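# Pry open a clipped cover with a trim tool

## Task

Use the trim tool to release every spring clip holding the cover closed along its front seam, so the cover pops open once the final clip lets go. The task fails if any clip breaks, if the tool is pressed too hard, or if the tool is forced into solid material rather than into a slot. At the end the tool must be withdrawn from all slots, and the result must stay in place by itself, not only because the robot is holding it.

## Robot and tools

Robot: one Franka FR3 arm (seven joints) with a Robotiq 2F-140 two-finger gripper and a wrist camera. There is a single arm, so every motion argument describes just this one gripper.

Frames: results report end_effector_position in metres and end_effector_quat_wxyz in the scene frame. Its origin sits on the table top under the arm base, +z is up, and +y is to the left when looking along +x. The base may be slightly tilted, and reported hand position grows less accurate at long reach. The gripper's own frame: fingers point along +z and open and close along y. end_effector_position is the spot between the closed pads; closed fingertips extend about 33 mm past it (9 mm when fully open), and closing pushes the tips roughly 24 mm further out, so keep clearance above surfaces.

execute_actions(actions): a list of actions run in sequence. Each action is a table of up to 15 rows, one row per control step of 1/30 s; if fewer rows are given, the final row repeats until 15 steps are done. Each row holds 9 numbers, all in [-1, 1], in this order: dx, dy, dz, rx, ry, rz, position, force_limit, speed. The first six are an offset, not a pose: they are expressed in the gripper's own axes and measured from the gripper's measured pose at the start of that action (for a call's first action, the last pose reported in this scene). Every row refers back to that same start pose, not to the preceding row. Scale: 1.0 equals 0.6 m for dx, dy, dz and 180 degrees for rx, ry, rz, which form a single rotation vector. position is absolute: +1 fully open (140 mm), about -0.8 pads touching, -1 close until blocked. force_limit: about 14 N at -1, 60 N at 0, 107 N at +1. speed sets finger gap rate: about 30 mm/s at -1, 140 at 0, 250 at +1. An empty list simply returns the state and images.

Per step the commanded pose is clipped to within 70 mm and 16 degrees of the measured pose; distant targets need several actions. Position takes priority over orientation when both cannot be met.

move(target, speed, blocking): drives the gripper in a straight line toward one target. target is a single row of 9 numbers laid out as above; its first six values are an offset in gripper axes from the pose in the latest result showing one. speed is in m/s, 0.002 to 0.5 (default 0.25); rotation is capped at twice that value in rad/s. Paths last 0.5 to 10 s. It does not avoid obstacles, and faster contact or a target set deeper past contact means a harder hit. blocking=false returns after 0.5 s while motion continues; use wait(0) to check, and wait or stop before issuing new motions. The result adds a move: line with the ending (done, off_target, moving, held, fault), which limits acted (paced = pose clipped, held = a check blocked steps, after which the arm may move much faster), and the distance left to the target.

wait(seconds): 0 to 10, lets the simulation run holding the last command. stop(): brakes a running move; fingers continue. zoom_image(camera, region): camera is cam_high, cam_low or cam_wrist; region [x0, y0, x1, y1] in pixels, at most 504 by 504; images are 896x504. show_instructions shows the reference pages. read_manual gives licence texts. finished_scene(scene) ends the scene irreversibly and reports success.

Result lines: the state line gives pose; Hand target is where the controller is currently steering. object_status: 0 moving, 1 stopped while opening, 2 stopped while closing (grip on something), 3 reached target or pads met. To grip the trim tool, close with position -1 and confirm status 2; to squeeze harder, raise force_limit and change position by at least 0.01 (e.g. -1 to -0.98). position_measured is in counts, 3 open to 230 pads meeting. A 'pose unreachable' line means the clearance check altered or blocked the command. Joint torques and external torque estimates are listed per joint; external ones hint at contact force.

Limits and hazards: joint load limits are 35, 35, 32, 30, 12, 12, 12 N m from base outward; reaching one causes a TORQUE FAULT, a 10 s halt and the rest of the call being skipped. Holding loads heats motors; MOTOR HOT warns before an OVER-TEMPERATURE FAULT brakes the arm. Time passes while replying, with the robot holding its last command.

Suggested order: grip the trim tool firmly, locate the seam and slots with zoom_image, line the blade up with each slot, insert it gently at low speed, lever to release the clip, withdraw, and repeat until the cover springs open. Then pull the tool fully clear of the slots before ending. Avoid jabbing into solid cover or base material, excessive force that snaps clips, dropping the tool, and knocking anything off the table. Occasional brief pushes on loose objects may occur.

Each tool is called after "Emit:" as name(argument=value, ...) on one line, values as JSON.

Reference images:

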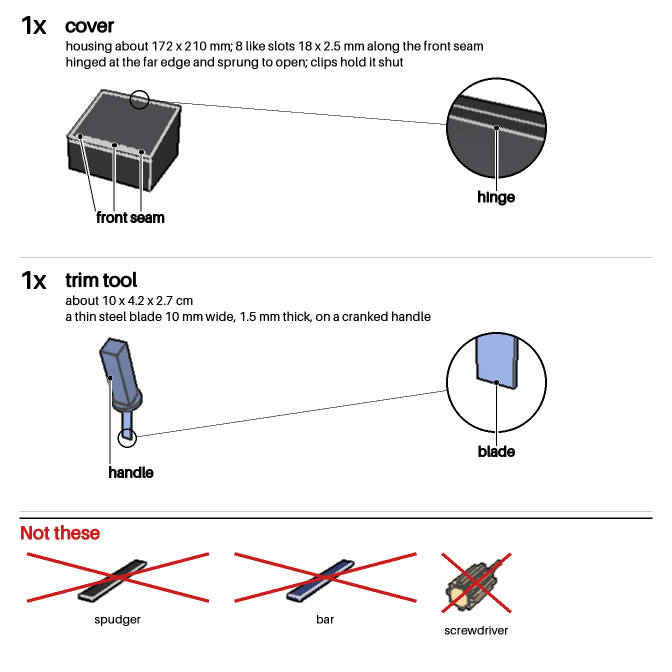

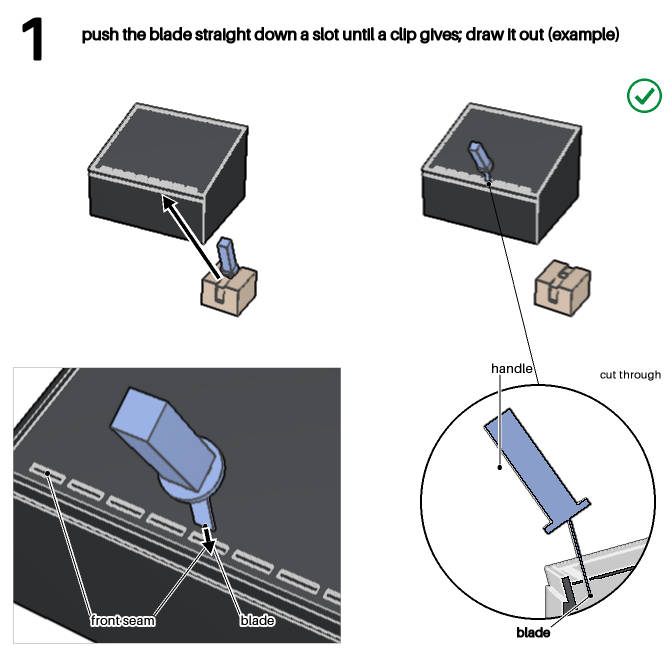

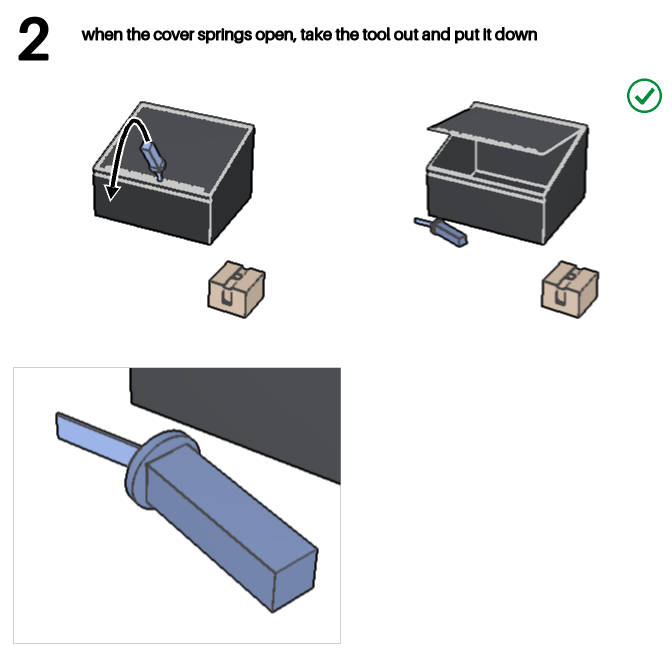

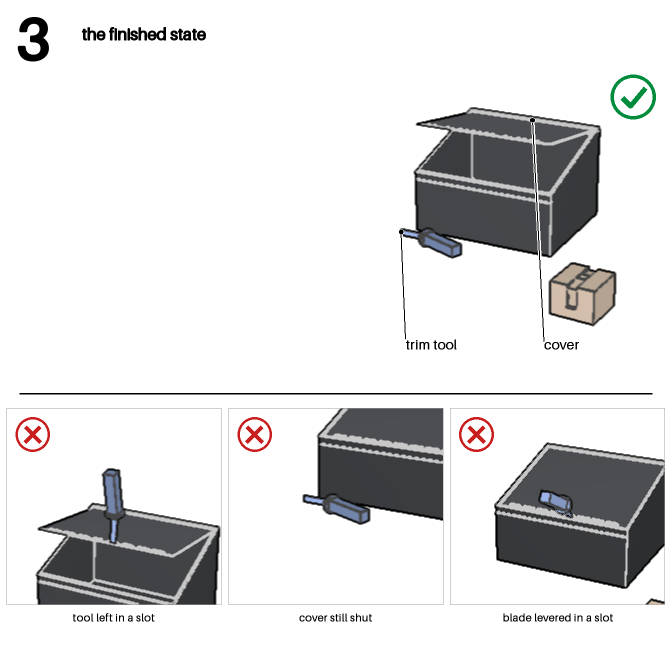

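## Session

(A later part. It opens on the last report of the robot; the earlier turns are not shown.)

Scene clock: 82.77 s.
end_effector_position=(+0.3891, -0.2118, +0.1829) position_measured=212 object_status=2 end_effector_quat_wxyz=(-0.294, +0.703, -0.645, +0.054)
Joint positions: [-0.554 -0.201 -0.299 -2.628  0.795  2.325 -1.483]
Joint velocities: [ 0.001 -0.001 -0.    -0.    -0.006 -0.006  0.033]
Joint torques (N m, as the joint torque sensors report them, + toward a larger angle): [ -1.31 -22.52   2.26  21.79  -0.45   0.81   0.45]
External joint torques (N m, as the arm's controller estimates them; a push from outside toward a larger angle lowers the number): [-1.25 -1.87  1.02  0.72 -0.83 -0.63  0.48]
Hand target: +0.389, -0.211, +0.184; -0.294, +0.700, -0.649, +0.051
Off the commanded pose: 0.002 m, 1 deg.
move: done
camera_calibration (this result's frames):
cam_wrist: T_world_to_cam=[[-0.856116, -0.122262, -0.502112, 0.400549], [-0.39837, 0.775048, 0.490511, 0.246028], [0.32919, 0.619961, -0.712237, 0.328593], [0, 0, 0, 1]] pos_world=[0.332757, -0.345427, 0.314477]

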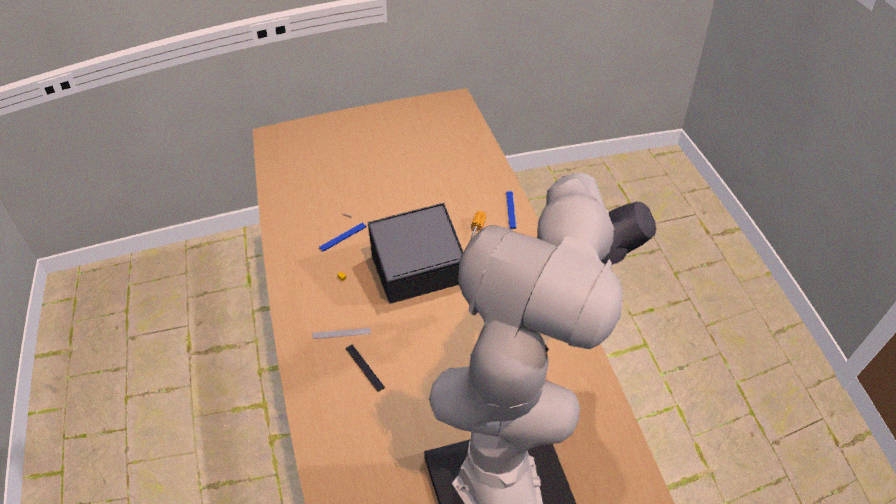

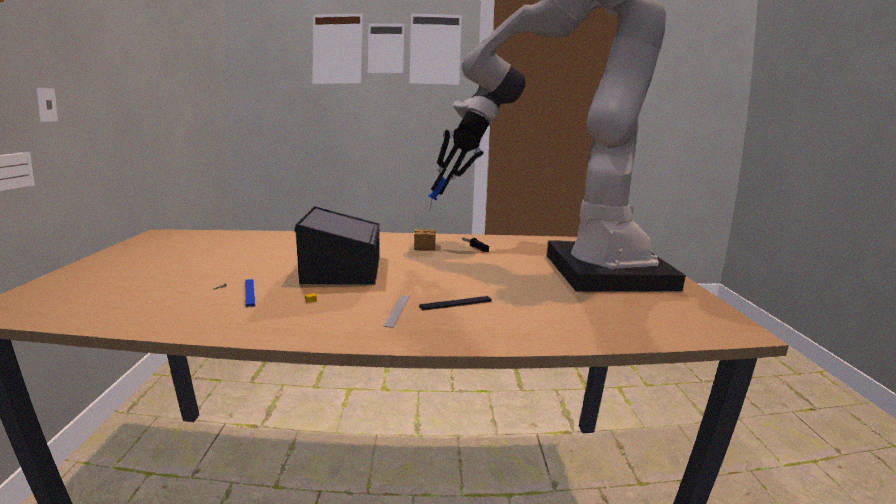

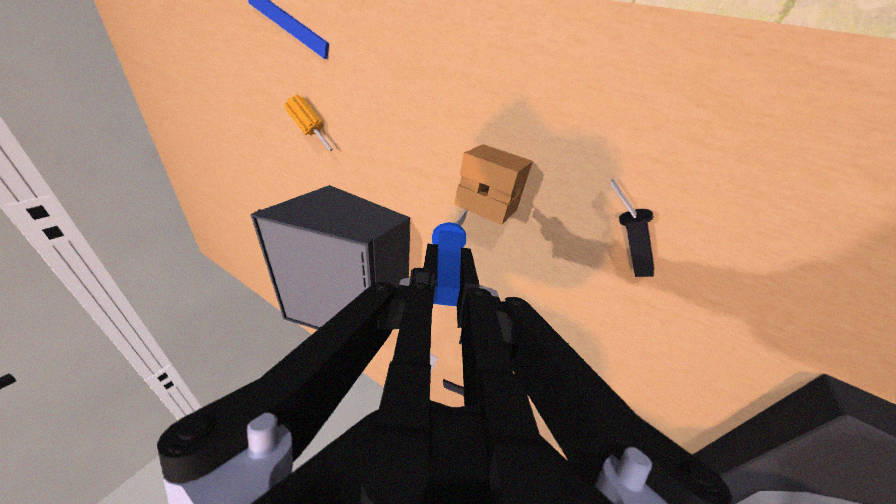

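Emit:
move(target=[-0.170,-0.187,0.123,0.0322,-0.0071,-0.0238,-1,0.8,-0.6], speed=0.12)

Emit:
wait(seconds=1)

Emit:
zoom_image(camera="cam_low", region=[340, 170, 420, 250])

Emit:
zoom_image(camera="cam_wrist", region=[410, 150, 530, 270])

Scene clock: 104.57 s.
end_effector_position=(+0.5002, -0.0920, +0.2041) position_measured=212 object_status=2 end_effector_quat_wxyz=(-0.331, +0.711, -0.614, +0.086)
Joint positions: [-0.333 -0.19  -0.109 -2.622  1.133  2.511 -1.472]
Joint velocities: [ 0.     0.001 -0.001  0.001  0.008  0.011 -0.002]
Joint torques (N m, as the joint torque sensors report them, + toward a larger angle): [  1.67 -20.37   0.97  23.21   1.01   1.95  -0.31]
External joint torques (N m, as the arm's controller estimates them; a push from outside toward a larger angle lowers the number): [ 1.92  1.61  0.71  1.84  1.15  0.57 -0.27]
Hand target: +0.502, -0.092, +0.204; -0.331, +0.713, -0.612, +0.088
Off the commanded pose: 0.005 m, 1 deg.
move: off_target
camera_calibration (this result's frames):
cam_wrist: T_world_to_cam=[[-0.789947, -0.152391, -0.593937, 0.50387], [-0.480089, 0.756272, 0.444485, 0.235567], [0.381442, 0.636262, -0.670576, 0.199771], [0, 0, 0, 1]] pos_world=[0.434922, -0.228474, 0.328522]

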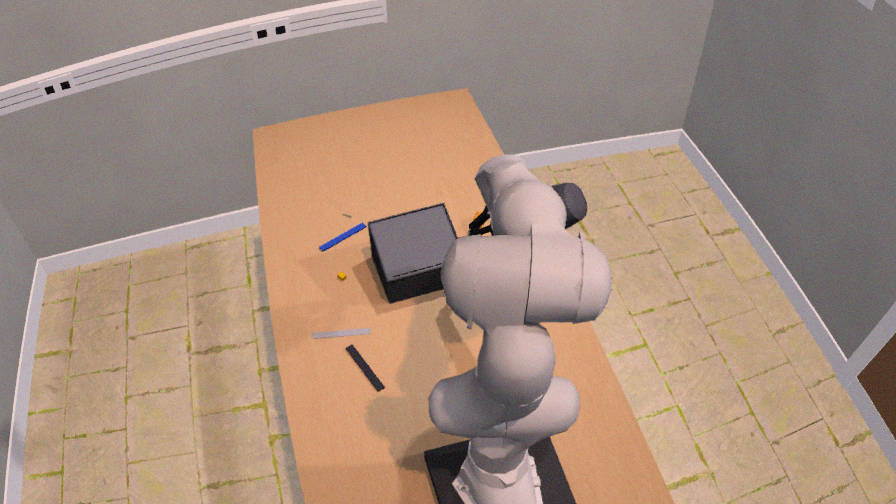

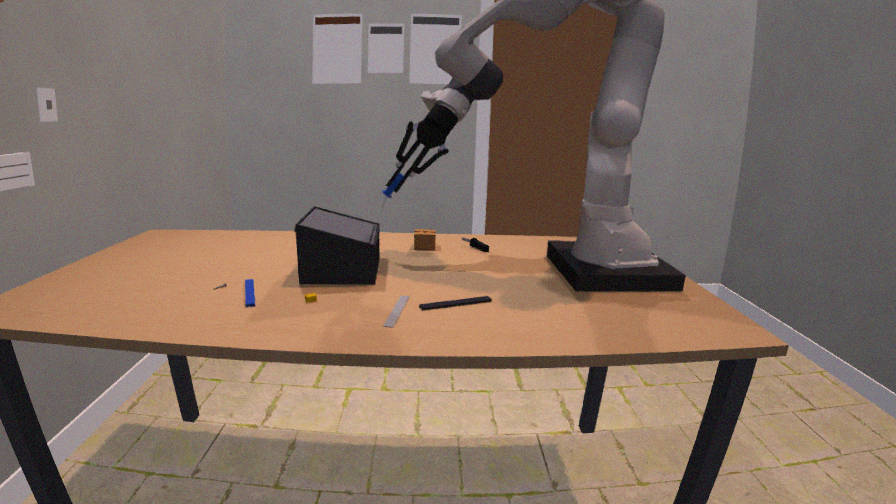

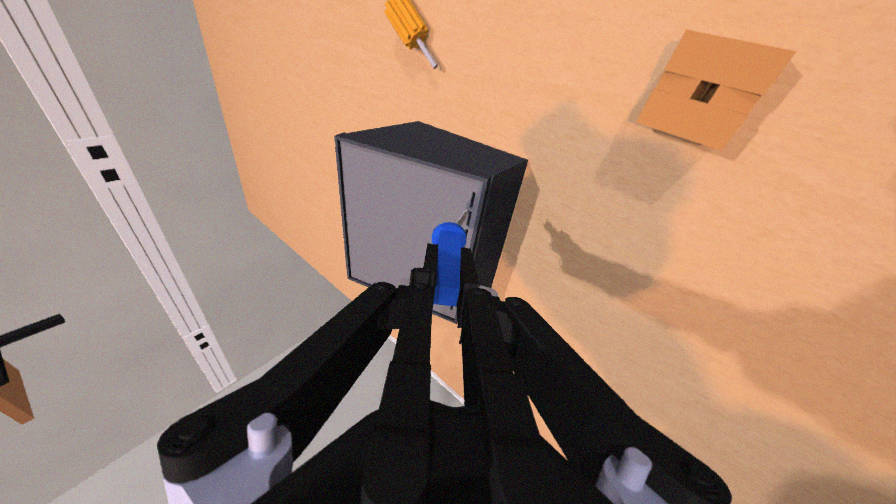

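Scene clock: 105.57 s.
end_effector_position=(+0.5004, -0.0925, +0.2042) position_measured=212 object_status=2 end_effector_quat_wxyz=(-0.331, +0.711, -0.614, +0.087)
Joint positions: [-0.333 -0.19  -0.109 -2.621  1.134  2.513 -1.473]
Joint velocities: [-0.001 -0.     0.001  0.    -0.001  0.     0.001]
Joint torques (N m, as the joint torque sensors report them, + toward a larger angle): [  1.02 -20.51   1.04  23.42   0.93   1.84  -0.27]
External joint torques (N m, as the arm's controller estimates them; a push from outside toward a larger angle lowers the number): [ 1.17  1.59  0.68  1.97  1.08  0.46 -0.23]
Hand target: +0.502, -0.092, +0.204; -0.331, +0.713, -0.612, +0.088
Off the commanded pose: 0.005 m, 1 deg.
wait: 1.00 s; at rest by 0.17 s
camera_calibration (this result's frames):
cam_wrist: T_world_to_cam=[[-0.789613, -0.152415, -0.594374, 0.503949], [-0.479706, 0.757343, 0.443074, 0.236251], [0.382614, 0.634982, -0.671122, 0.199476], [0, 0, 0, 1]] pos_world=[0.434933, -0.228776, 0.32873]

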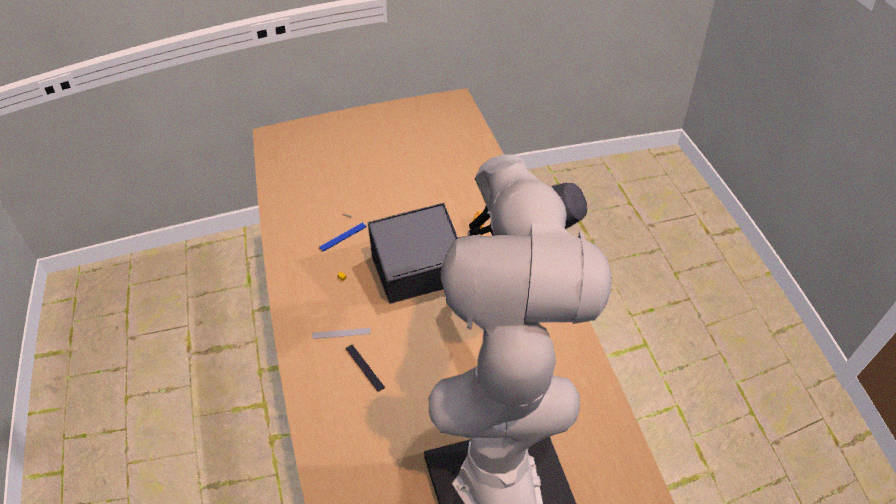

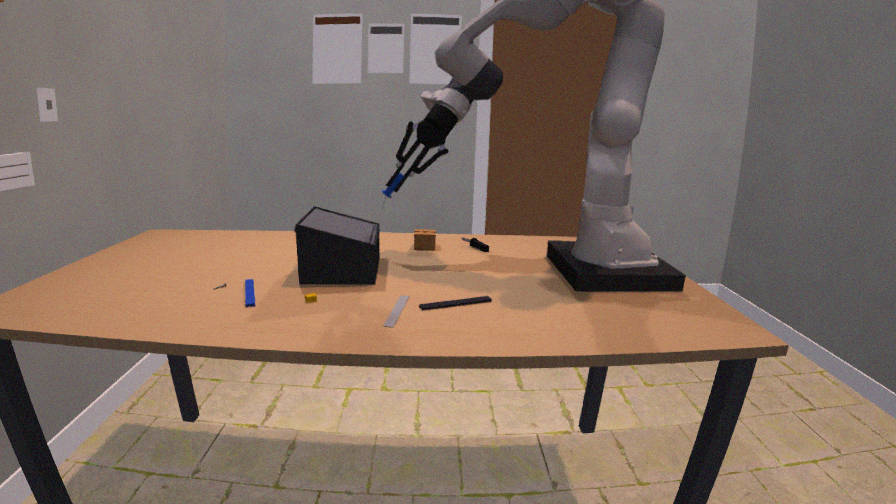

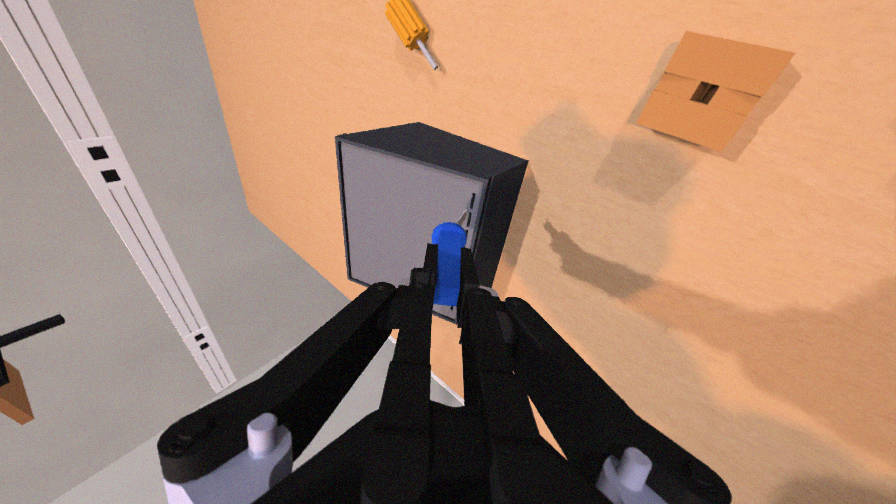

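Region (340, 170, 420, 250) of cam_low's 896x504 image, scaled by 6.300, with more detail than that image has.

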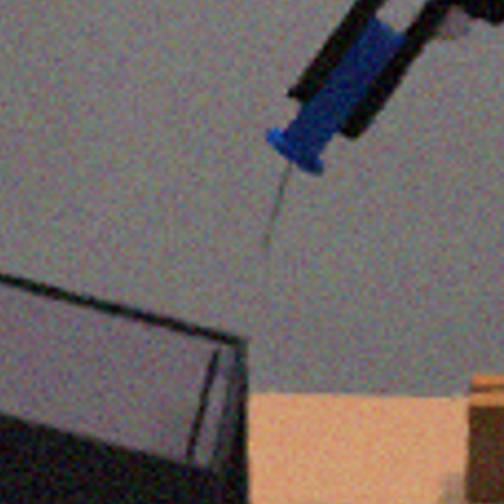

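Region (410, 150, 530, 270) of cam_wrist's 896x504 image, scaled by 4.200, with more detail than that image has.

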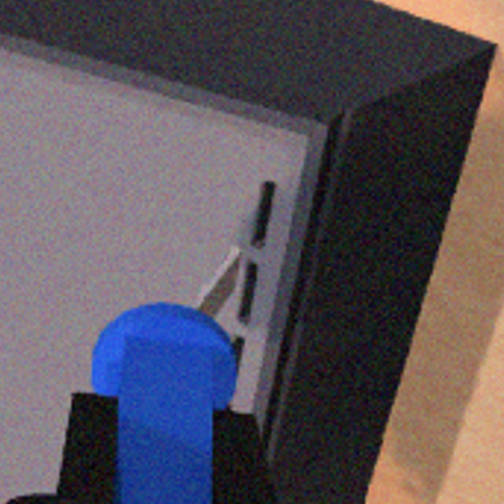

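Emit:
move(target=[0.0172,0.0077,0.0474,0,0,-0.003,-1,0.8,-0.6], speed=0.03)

Emit:
wait(seconds=0.5)

Emit:
zoom_image(camera="cam_low", region=[350, 190, 410, 250])

Emit:
zoom_image(camera="cam_wrist", region=[430, 180, 500, 250])

Scene clock: 115.73 s.
end_effector_position=(+0.5125, -0.0928, +0.1771) position_measured=212 object_status=2 end_effector_quat_wxyz=(-0.331, +0.709, -0.617, +0.084)
Joint positions: [-0.313 -0.09  -0.109 -2.582  1.227  2.538 -1.554]
Joint velocities: [ 0.001  0.001 -0.     0.005  0.017  0.005 -0.047]
Joint torques (N m, as the joint torque sensors report them, + toward a larger angle): [  0.8  -23.22   0.81  22.95   0.73   1.77  -0.3 ]
External joint torques (N m, as the arm's controller estimates them; a push from outside toward a larger angle lowers the number): [ 0.98  1.48  0.73  2.41  0.97  0.52 -0.26]
Hand target: +0.514, -0.093, +0.177; -0.330, +0.714, -0.611, +0.089
Off the commanded pose: 0.002 m, 1 deg.
move: done
camera_calibration (this result's frames):
cam_wrist: T_world_to_cam=[[-0.793861, -0.14542, -0.590455, 0.499398], [-0.47301, 0.757885, 0.449302, 0.24979], [0.38216, 0.635974, -0.670441, 0.177034], [0, 0, 0, 1]] pos_world=[0.446951, -0.229279, 0.301332]

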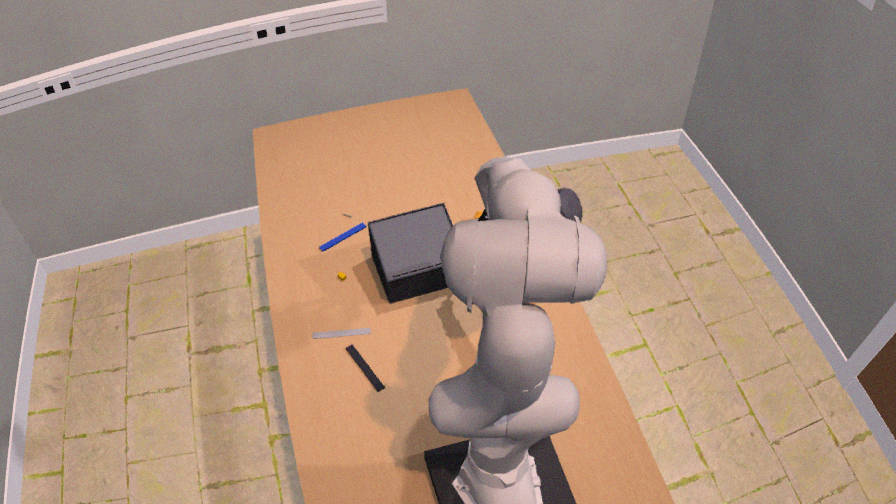

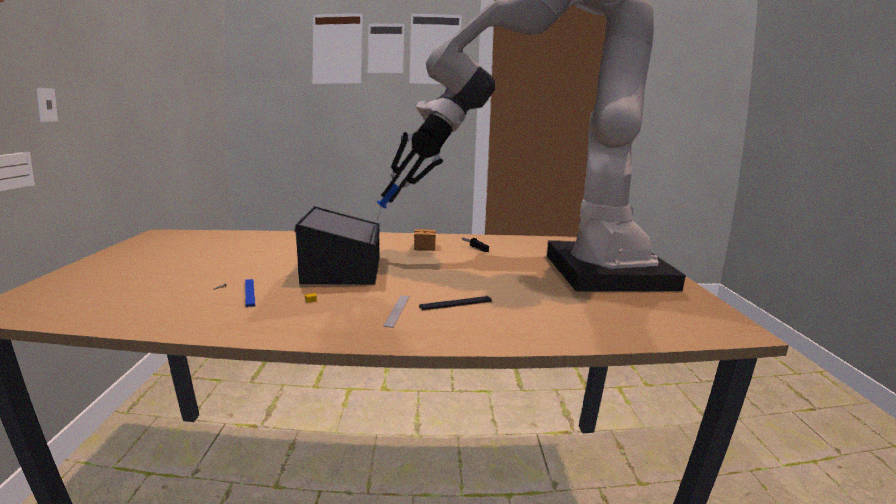

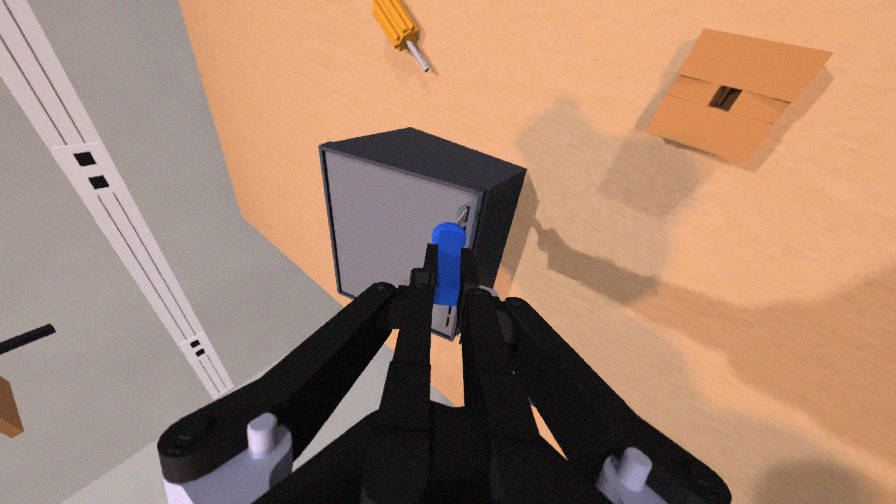

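Scene clock: 116.23 s.
end_effector_position=(+0.5129, -0.0932, +0.1773) position_measured=212 object_status=2 end_effector_quat_wxyz=(-0.330, +0.712, -0.614, +0.087)
Joint positions: [-0.313 -0.09  -0.109 -2.582  1.229  2.539 -1.566]
Joint velocities: [-0.    -0.     0.001  0.001  0.     0.001 -0.008]
Joint torques (N m, as the joint torque sensors report them, + toward a larger angle): [  0.99 -23.21   0.61  22.27   0.81   1.68  -0.2 ]
External joint torques (N m, as the arm's controller estimates them; a push from outside toward a larger angle lowers the number): [ 1.14  1.47  0.49  1.68  1.05  0.44 -0.16]
Hand target: +0.514, -0.093, +0.177; -0.330, +0.714, -0.611, +0.089
Off the commanded pose: 0.002 m, 0 deg.
wait: 0.50 s; at rest by 0.17 s
camera_calibration (this result's frames):
cam_wrist: T_world_to_cam=[[-0.789969, -0.153948, -0.593506, 0.497587], [-0.480129, 0.757341, 0.442617, 0.254914], [0.381347, 0.634614, -0.672191, 0.177884], [0, 0, 0, 1]] pos_world=[0.447635, -0.229342, 0.302063]

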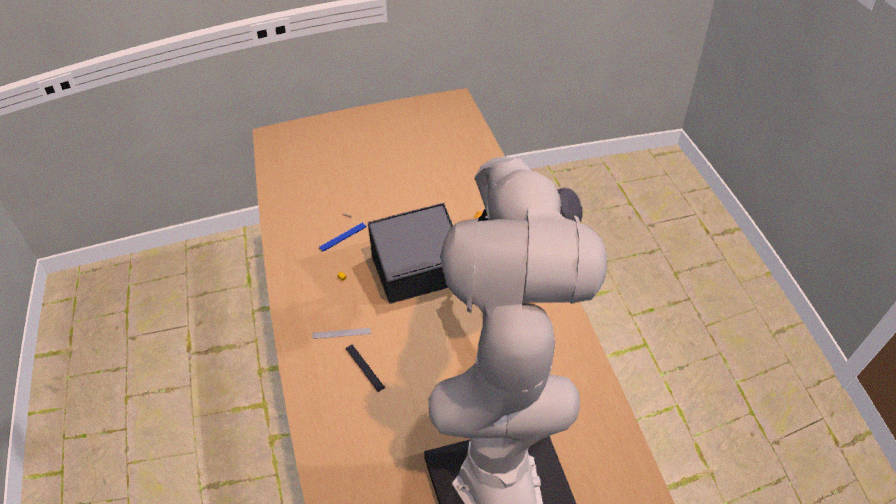

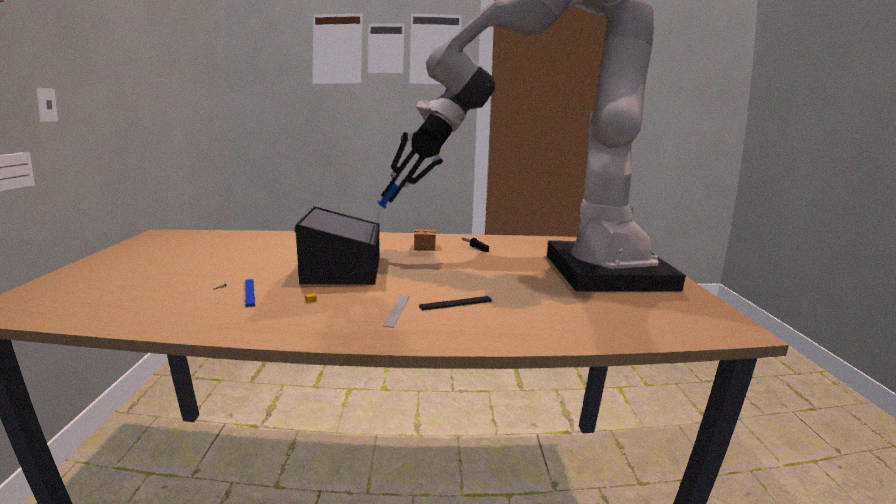

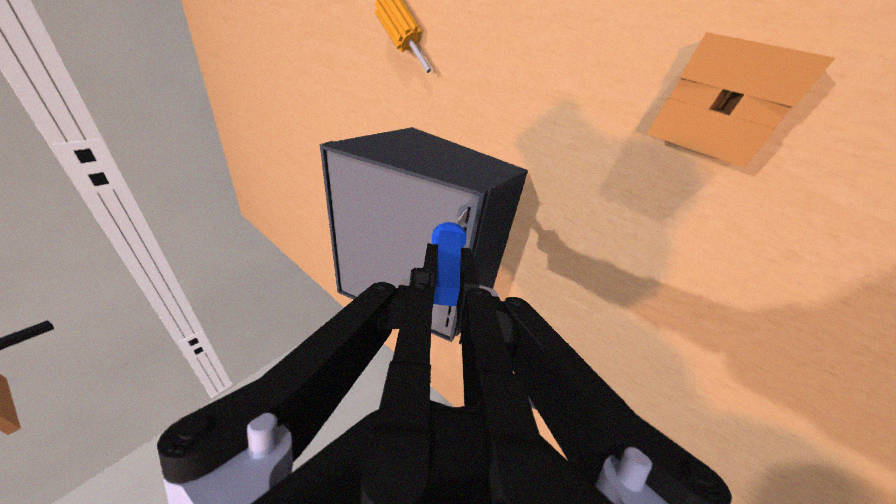

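Region (350, 190, 410, 250) of cam_low's 896x504 image, scaled by 8.400, with more detail than that image has.

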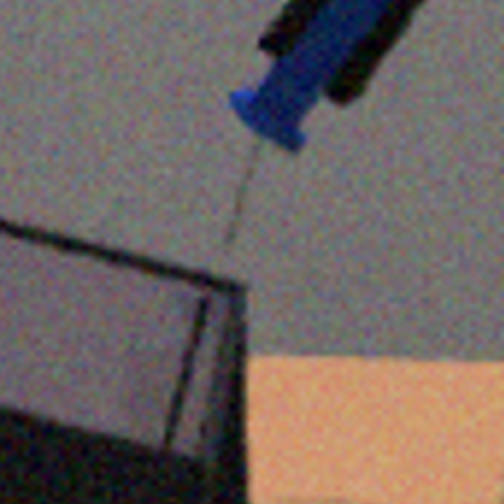

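Region (430, 180, 500, 250) of cam_wrist's 896x504 image, scaled by 7.200, with more detail than that image has.

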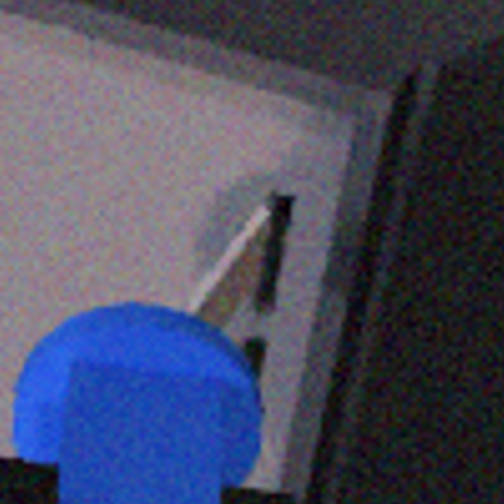

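Emit:
move(target=[-0.0089,-0.005,0.0146,-0.0078,0,0.001,-1,0.8,-0.6], speed=0.01)

Emit:
zoom_image(camera="cam_low", region=[350, 190, 410, 250])

Emit:
zoom_image(camera="cam_wrist", region=[430, 180, 500, 250])

Scene clock: 125.37 s.
end_effector_position=(+0.5180, -0.0855, +0.1745) position_measured=212 object_status=2 end_effector_quat_wxyz=(-0.324, +0.716, -0.614, +0.080)
Joint positions: [-0.309 -0.075 -0.086 -2.567  1.21   2.549 -1.531]
Joint velocities: [ 0.     0.     0.005  0.001 -0.004  0.002  0.021]
Joint torques (N m, as the joint torque sensors report them, + toward a larger angle): [  0.47 -23.5    1.02  23.65  -1.1    1.76   0.47]
External joint torques (N m, as the arm's controller estimates them; a push from outside toward a larger angle lowers the number): [ 0.75  1.75  1.12  3.13 -0.86  0.42  0.51]
Hand target: +0.518, -0.085, +0.174; -0.322, +0.715, -0.616, +0.079
Off the commanded pose: 0.001 m, 0 deg.
move: done
camera_calibration (this result's frames):
cam_wrist: T_world_to_cam=[[-0.799245, -0.163701, -0.578282, 0.502476], [-0.478706, 0.755163, 0.447849, 0.251002], [0.363384, 0.634768, -0.681925, 0.180231], [0, 0, 0, 1]] pos_world=[0.456264, -0.221697, 0.301066]

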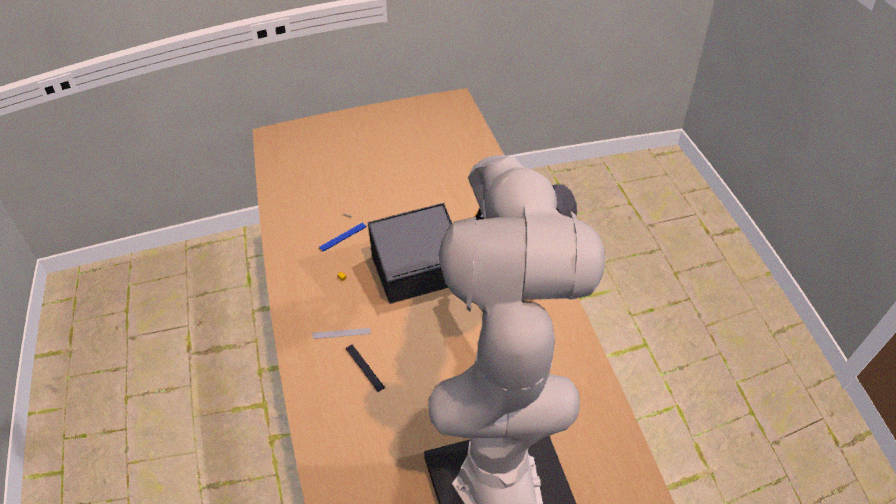

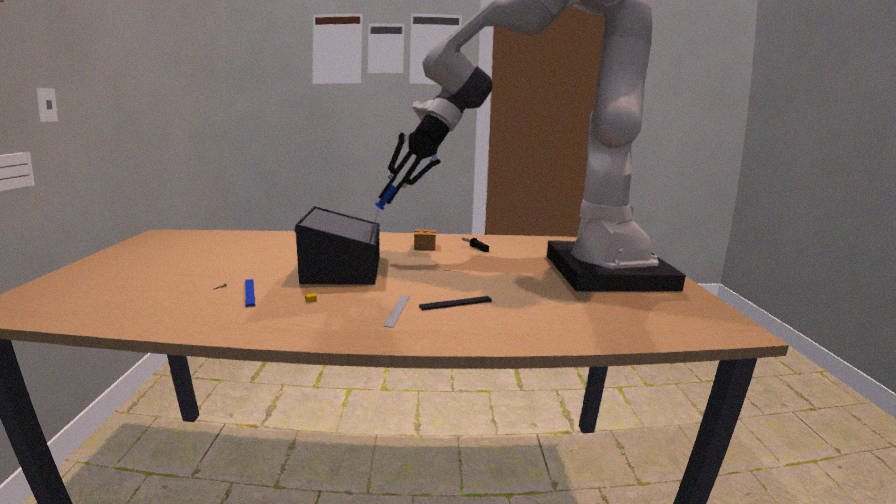

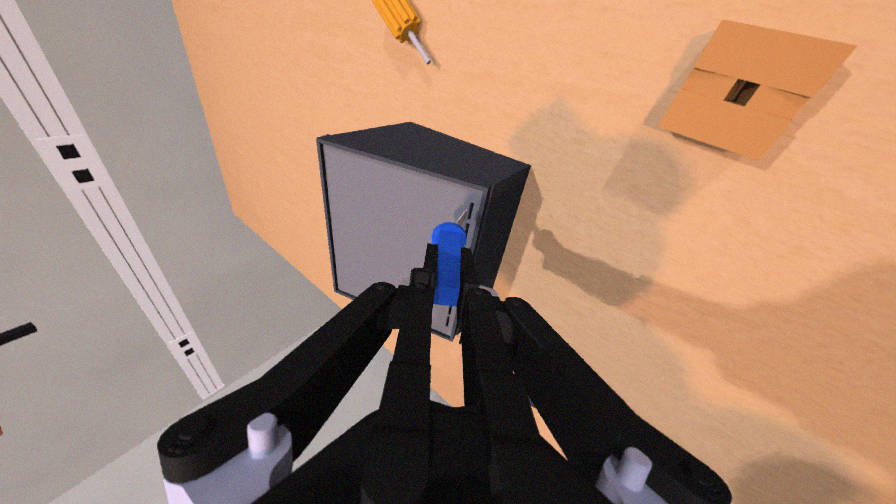

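Region (350, 190, 410, 250) of cam_low's 896x504 image, scaled by 8.400, with more detail than that image has.

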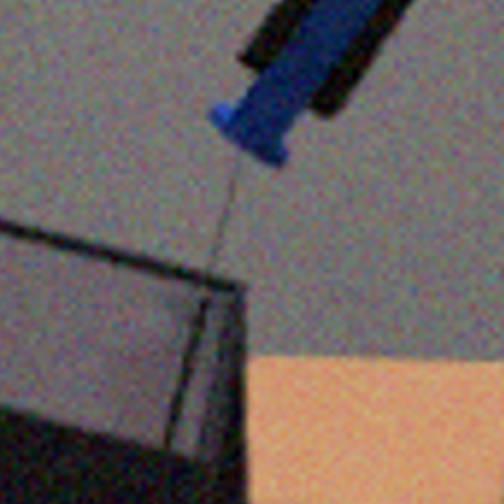

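Region (430, 180, 500, 250) of cam_wrist's 896x504 image, scaled by 7.200, with more detail than that image has.

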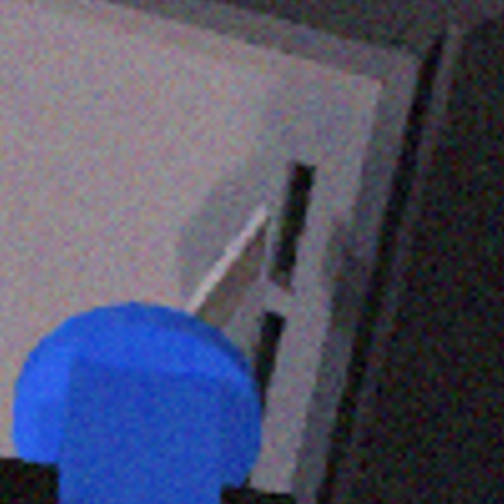

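Emit:
zoom_image(camera="cam_wrist", region=[450, 198, 482, 230])

Region (450, 198, 482, 230) of cam_wrist's 896x504 image, scaled by 15.750, with more detail than that image has.

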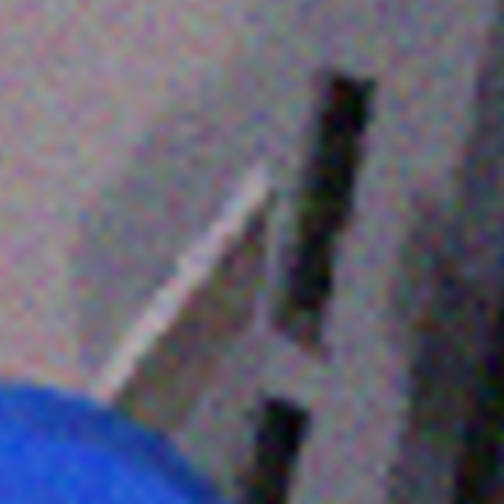

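Emit:
move(target=[-0.0014,0.0045,0.0083,0,0,0,-1,0.8,-0.6], speed=0.005)

Emit:
zoom_image(camera="cam_low", region=[355, 200, 400, 245])

Emit:
zoom_image(camera="cam_wrist", region=[450, 198, 482, 230])

Scene clock: 142.73 s.
end_effector_position=(+0.5182, -0.0846, +0.1710) position_measured=212 object_status=2 end_effector_quat_wxyz=(-0.324, +0.713, -0.616, +0.079)
Joint positions: [-0.306 -0.067 -0.086 -2.567  1.227  2.553 -1.539]
Joint velocities: [ 0.    -0.     0.001 -0.     0.003  0.002 -0.011]
Joint torques (N m, as the joint torque sensors report them, + toward a larger angle): [  0.98 -23.94   0.86  20.75   0.79   1.61  -0.39]
External joint torques (N m, as the arm's controller estimates them; a push from outside toward a larger angle lowers the number): [ 1.19  1.55  0.91  0.29  1.05  0.31 -0.35]
Hand target: +0.518, -0.083, +0.169; -0.323, +0.716, -0.614, +0.080
Off the commanded pose: 0.002 m, 0 deg.
move: done
camera_calibration (this result's frames):
cam_wrist: T_world_to_cam=[[-0.801032, -0.156277, -0.577863, 0.502229], [-0.473449, 0.756117, 0.451811, 0.248629], [0.366324, 0.635504, -0.679663, 0.175296], [0, 0, 0, 1]] pos_world=[0.4558, -0.220907, 0.297029]

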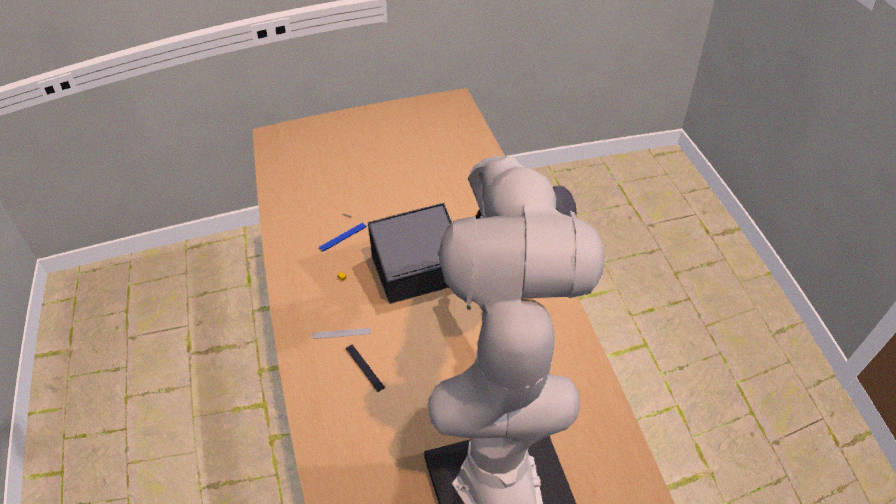

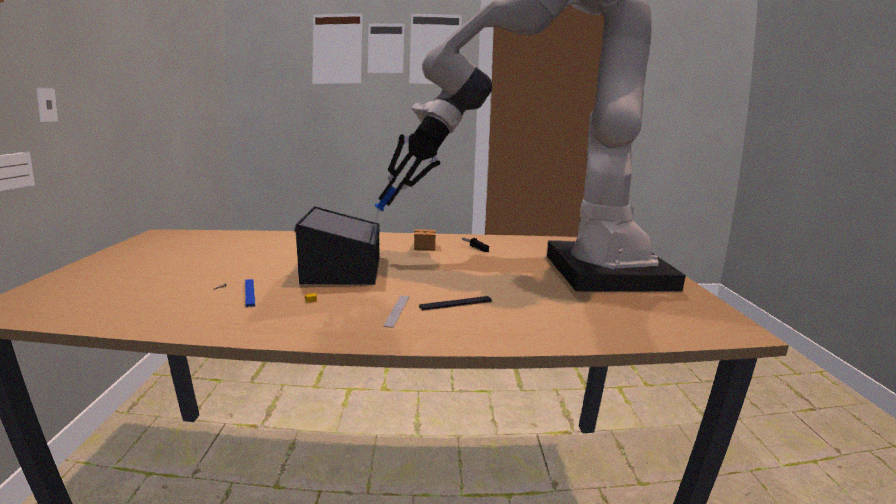

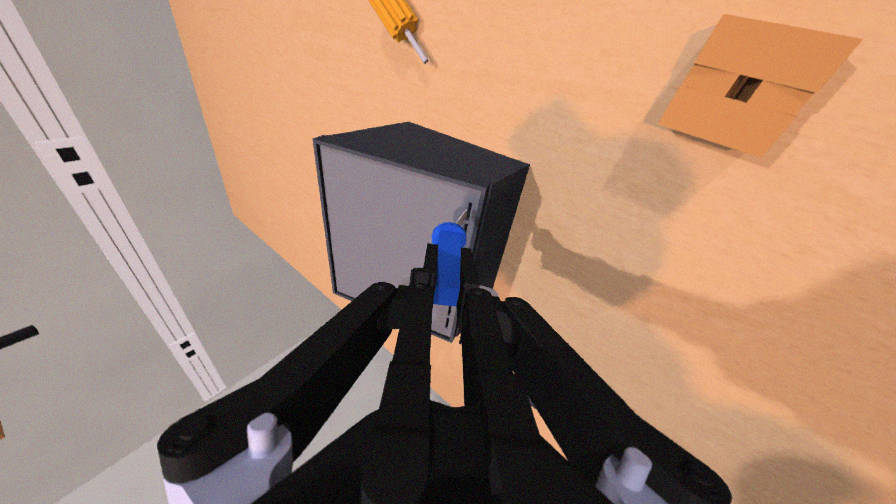

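Region (355, 200, 400, 245) of cam_low's 896x504 image, scaled by 11.200, with more detail than that image has.

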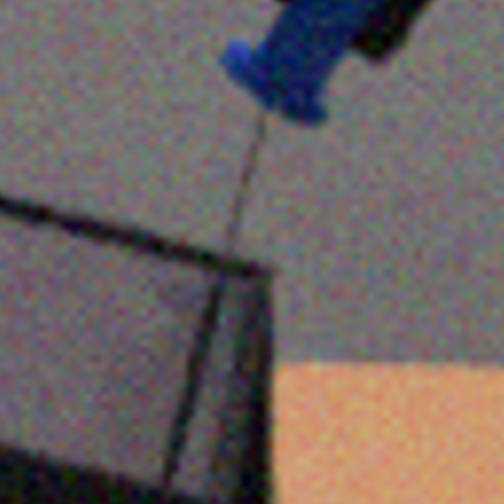

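Region (450, 198, 482, 230) of cam_wrist's 896x504 image, scaled by 15.750, with more detail than that image has.

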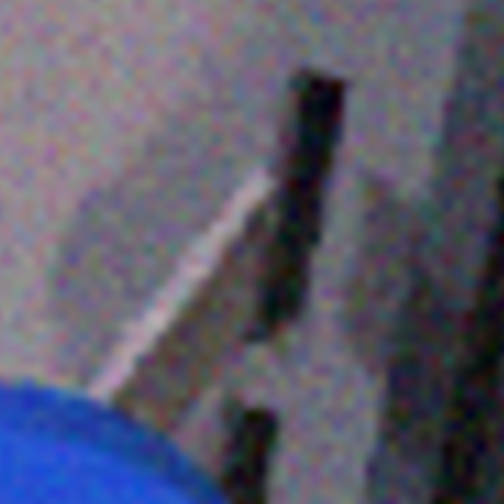

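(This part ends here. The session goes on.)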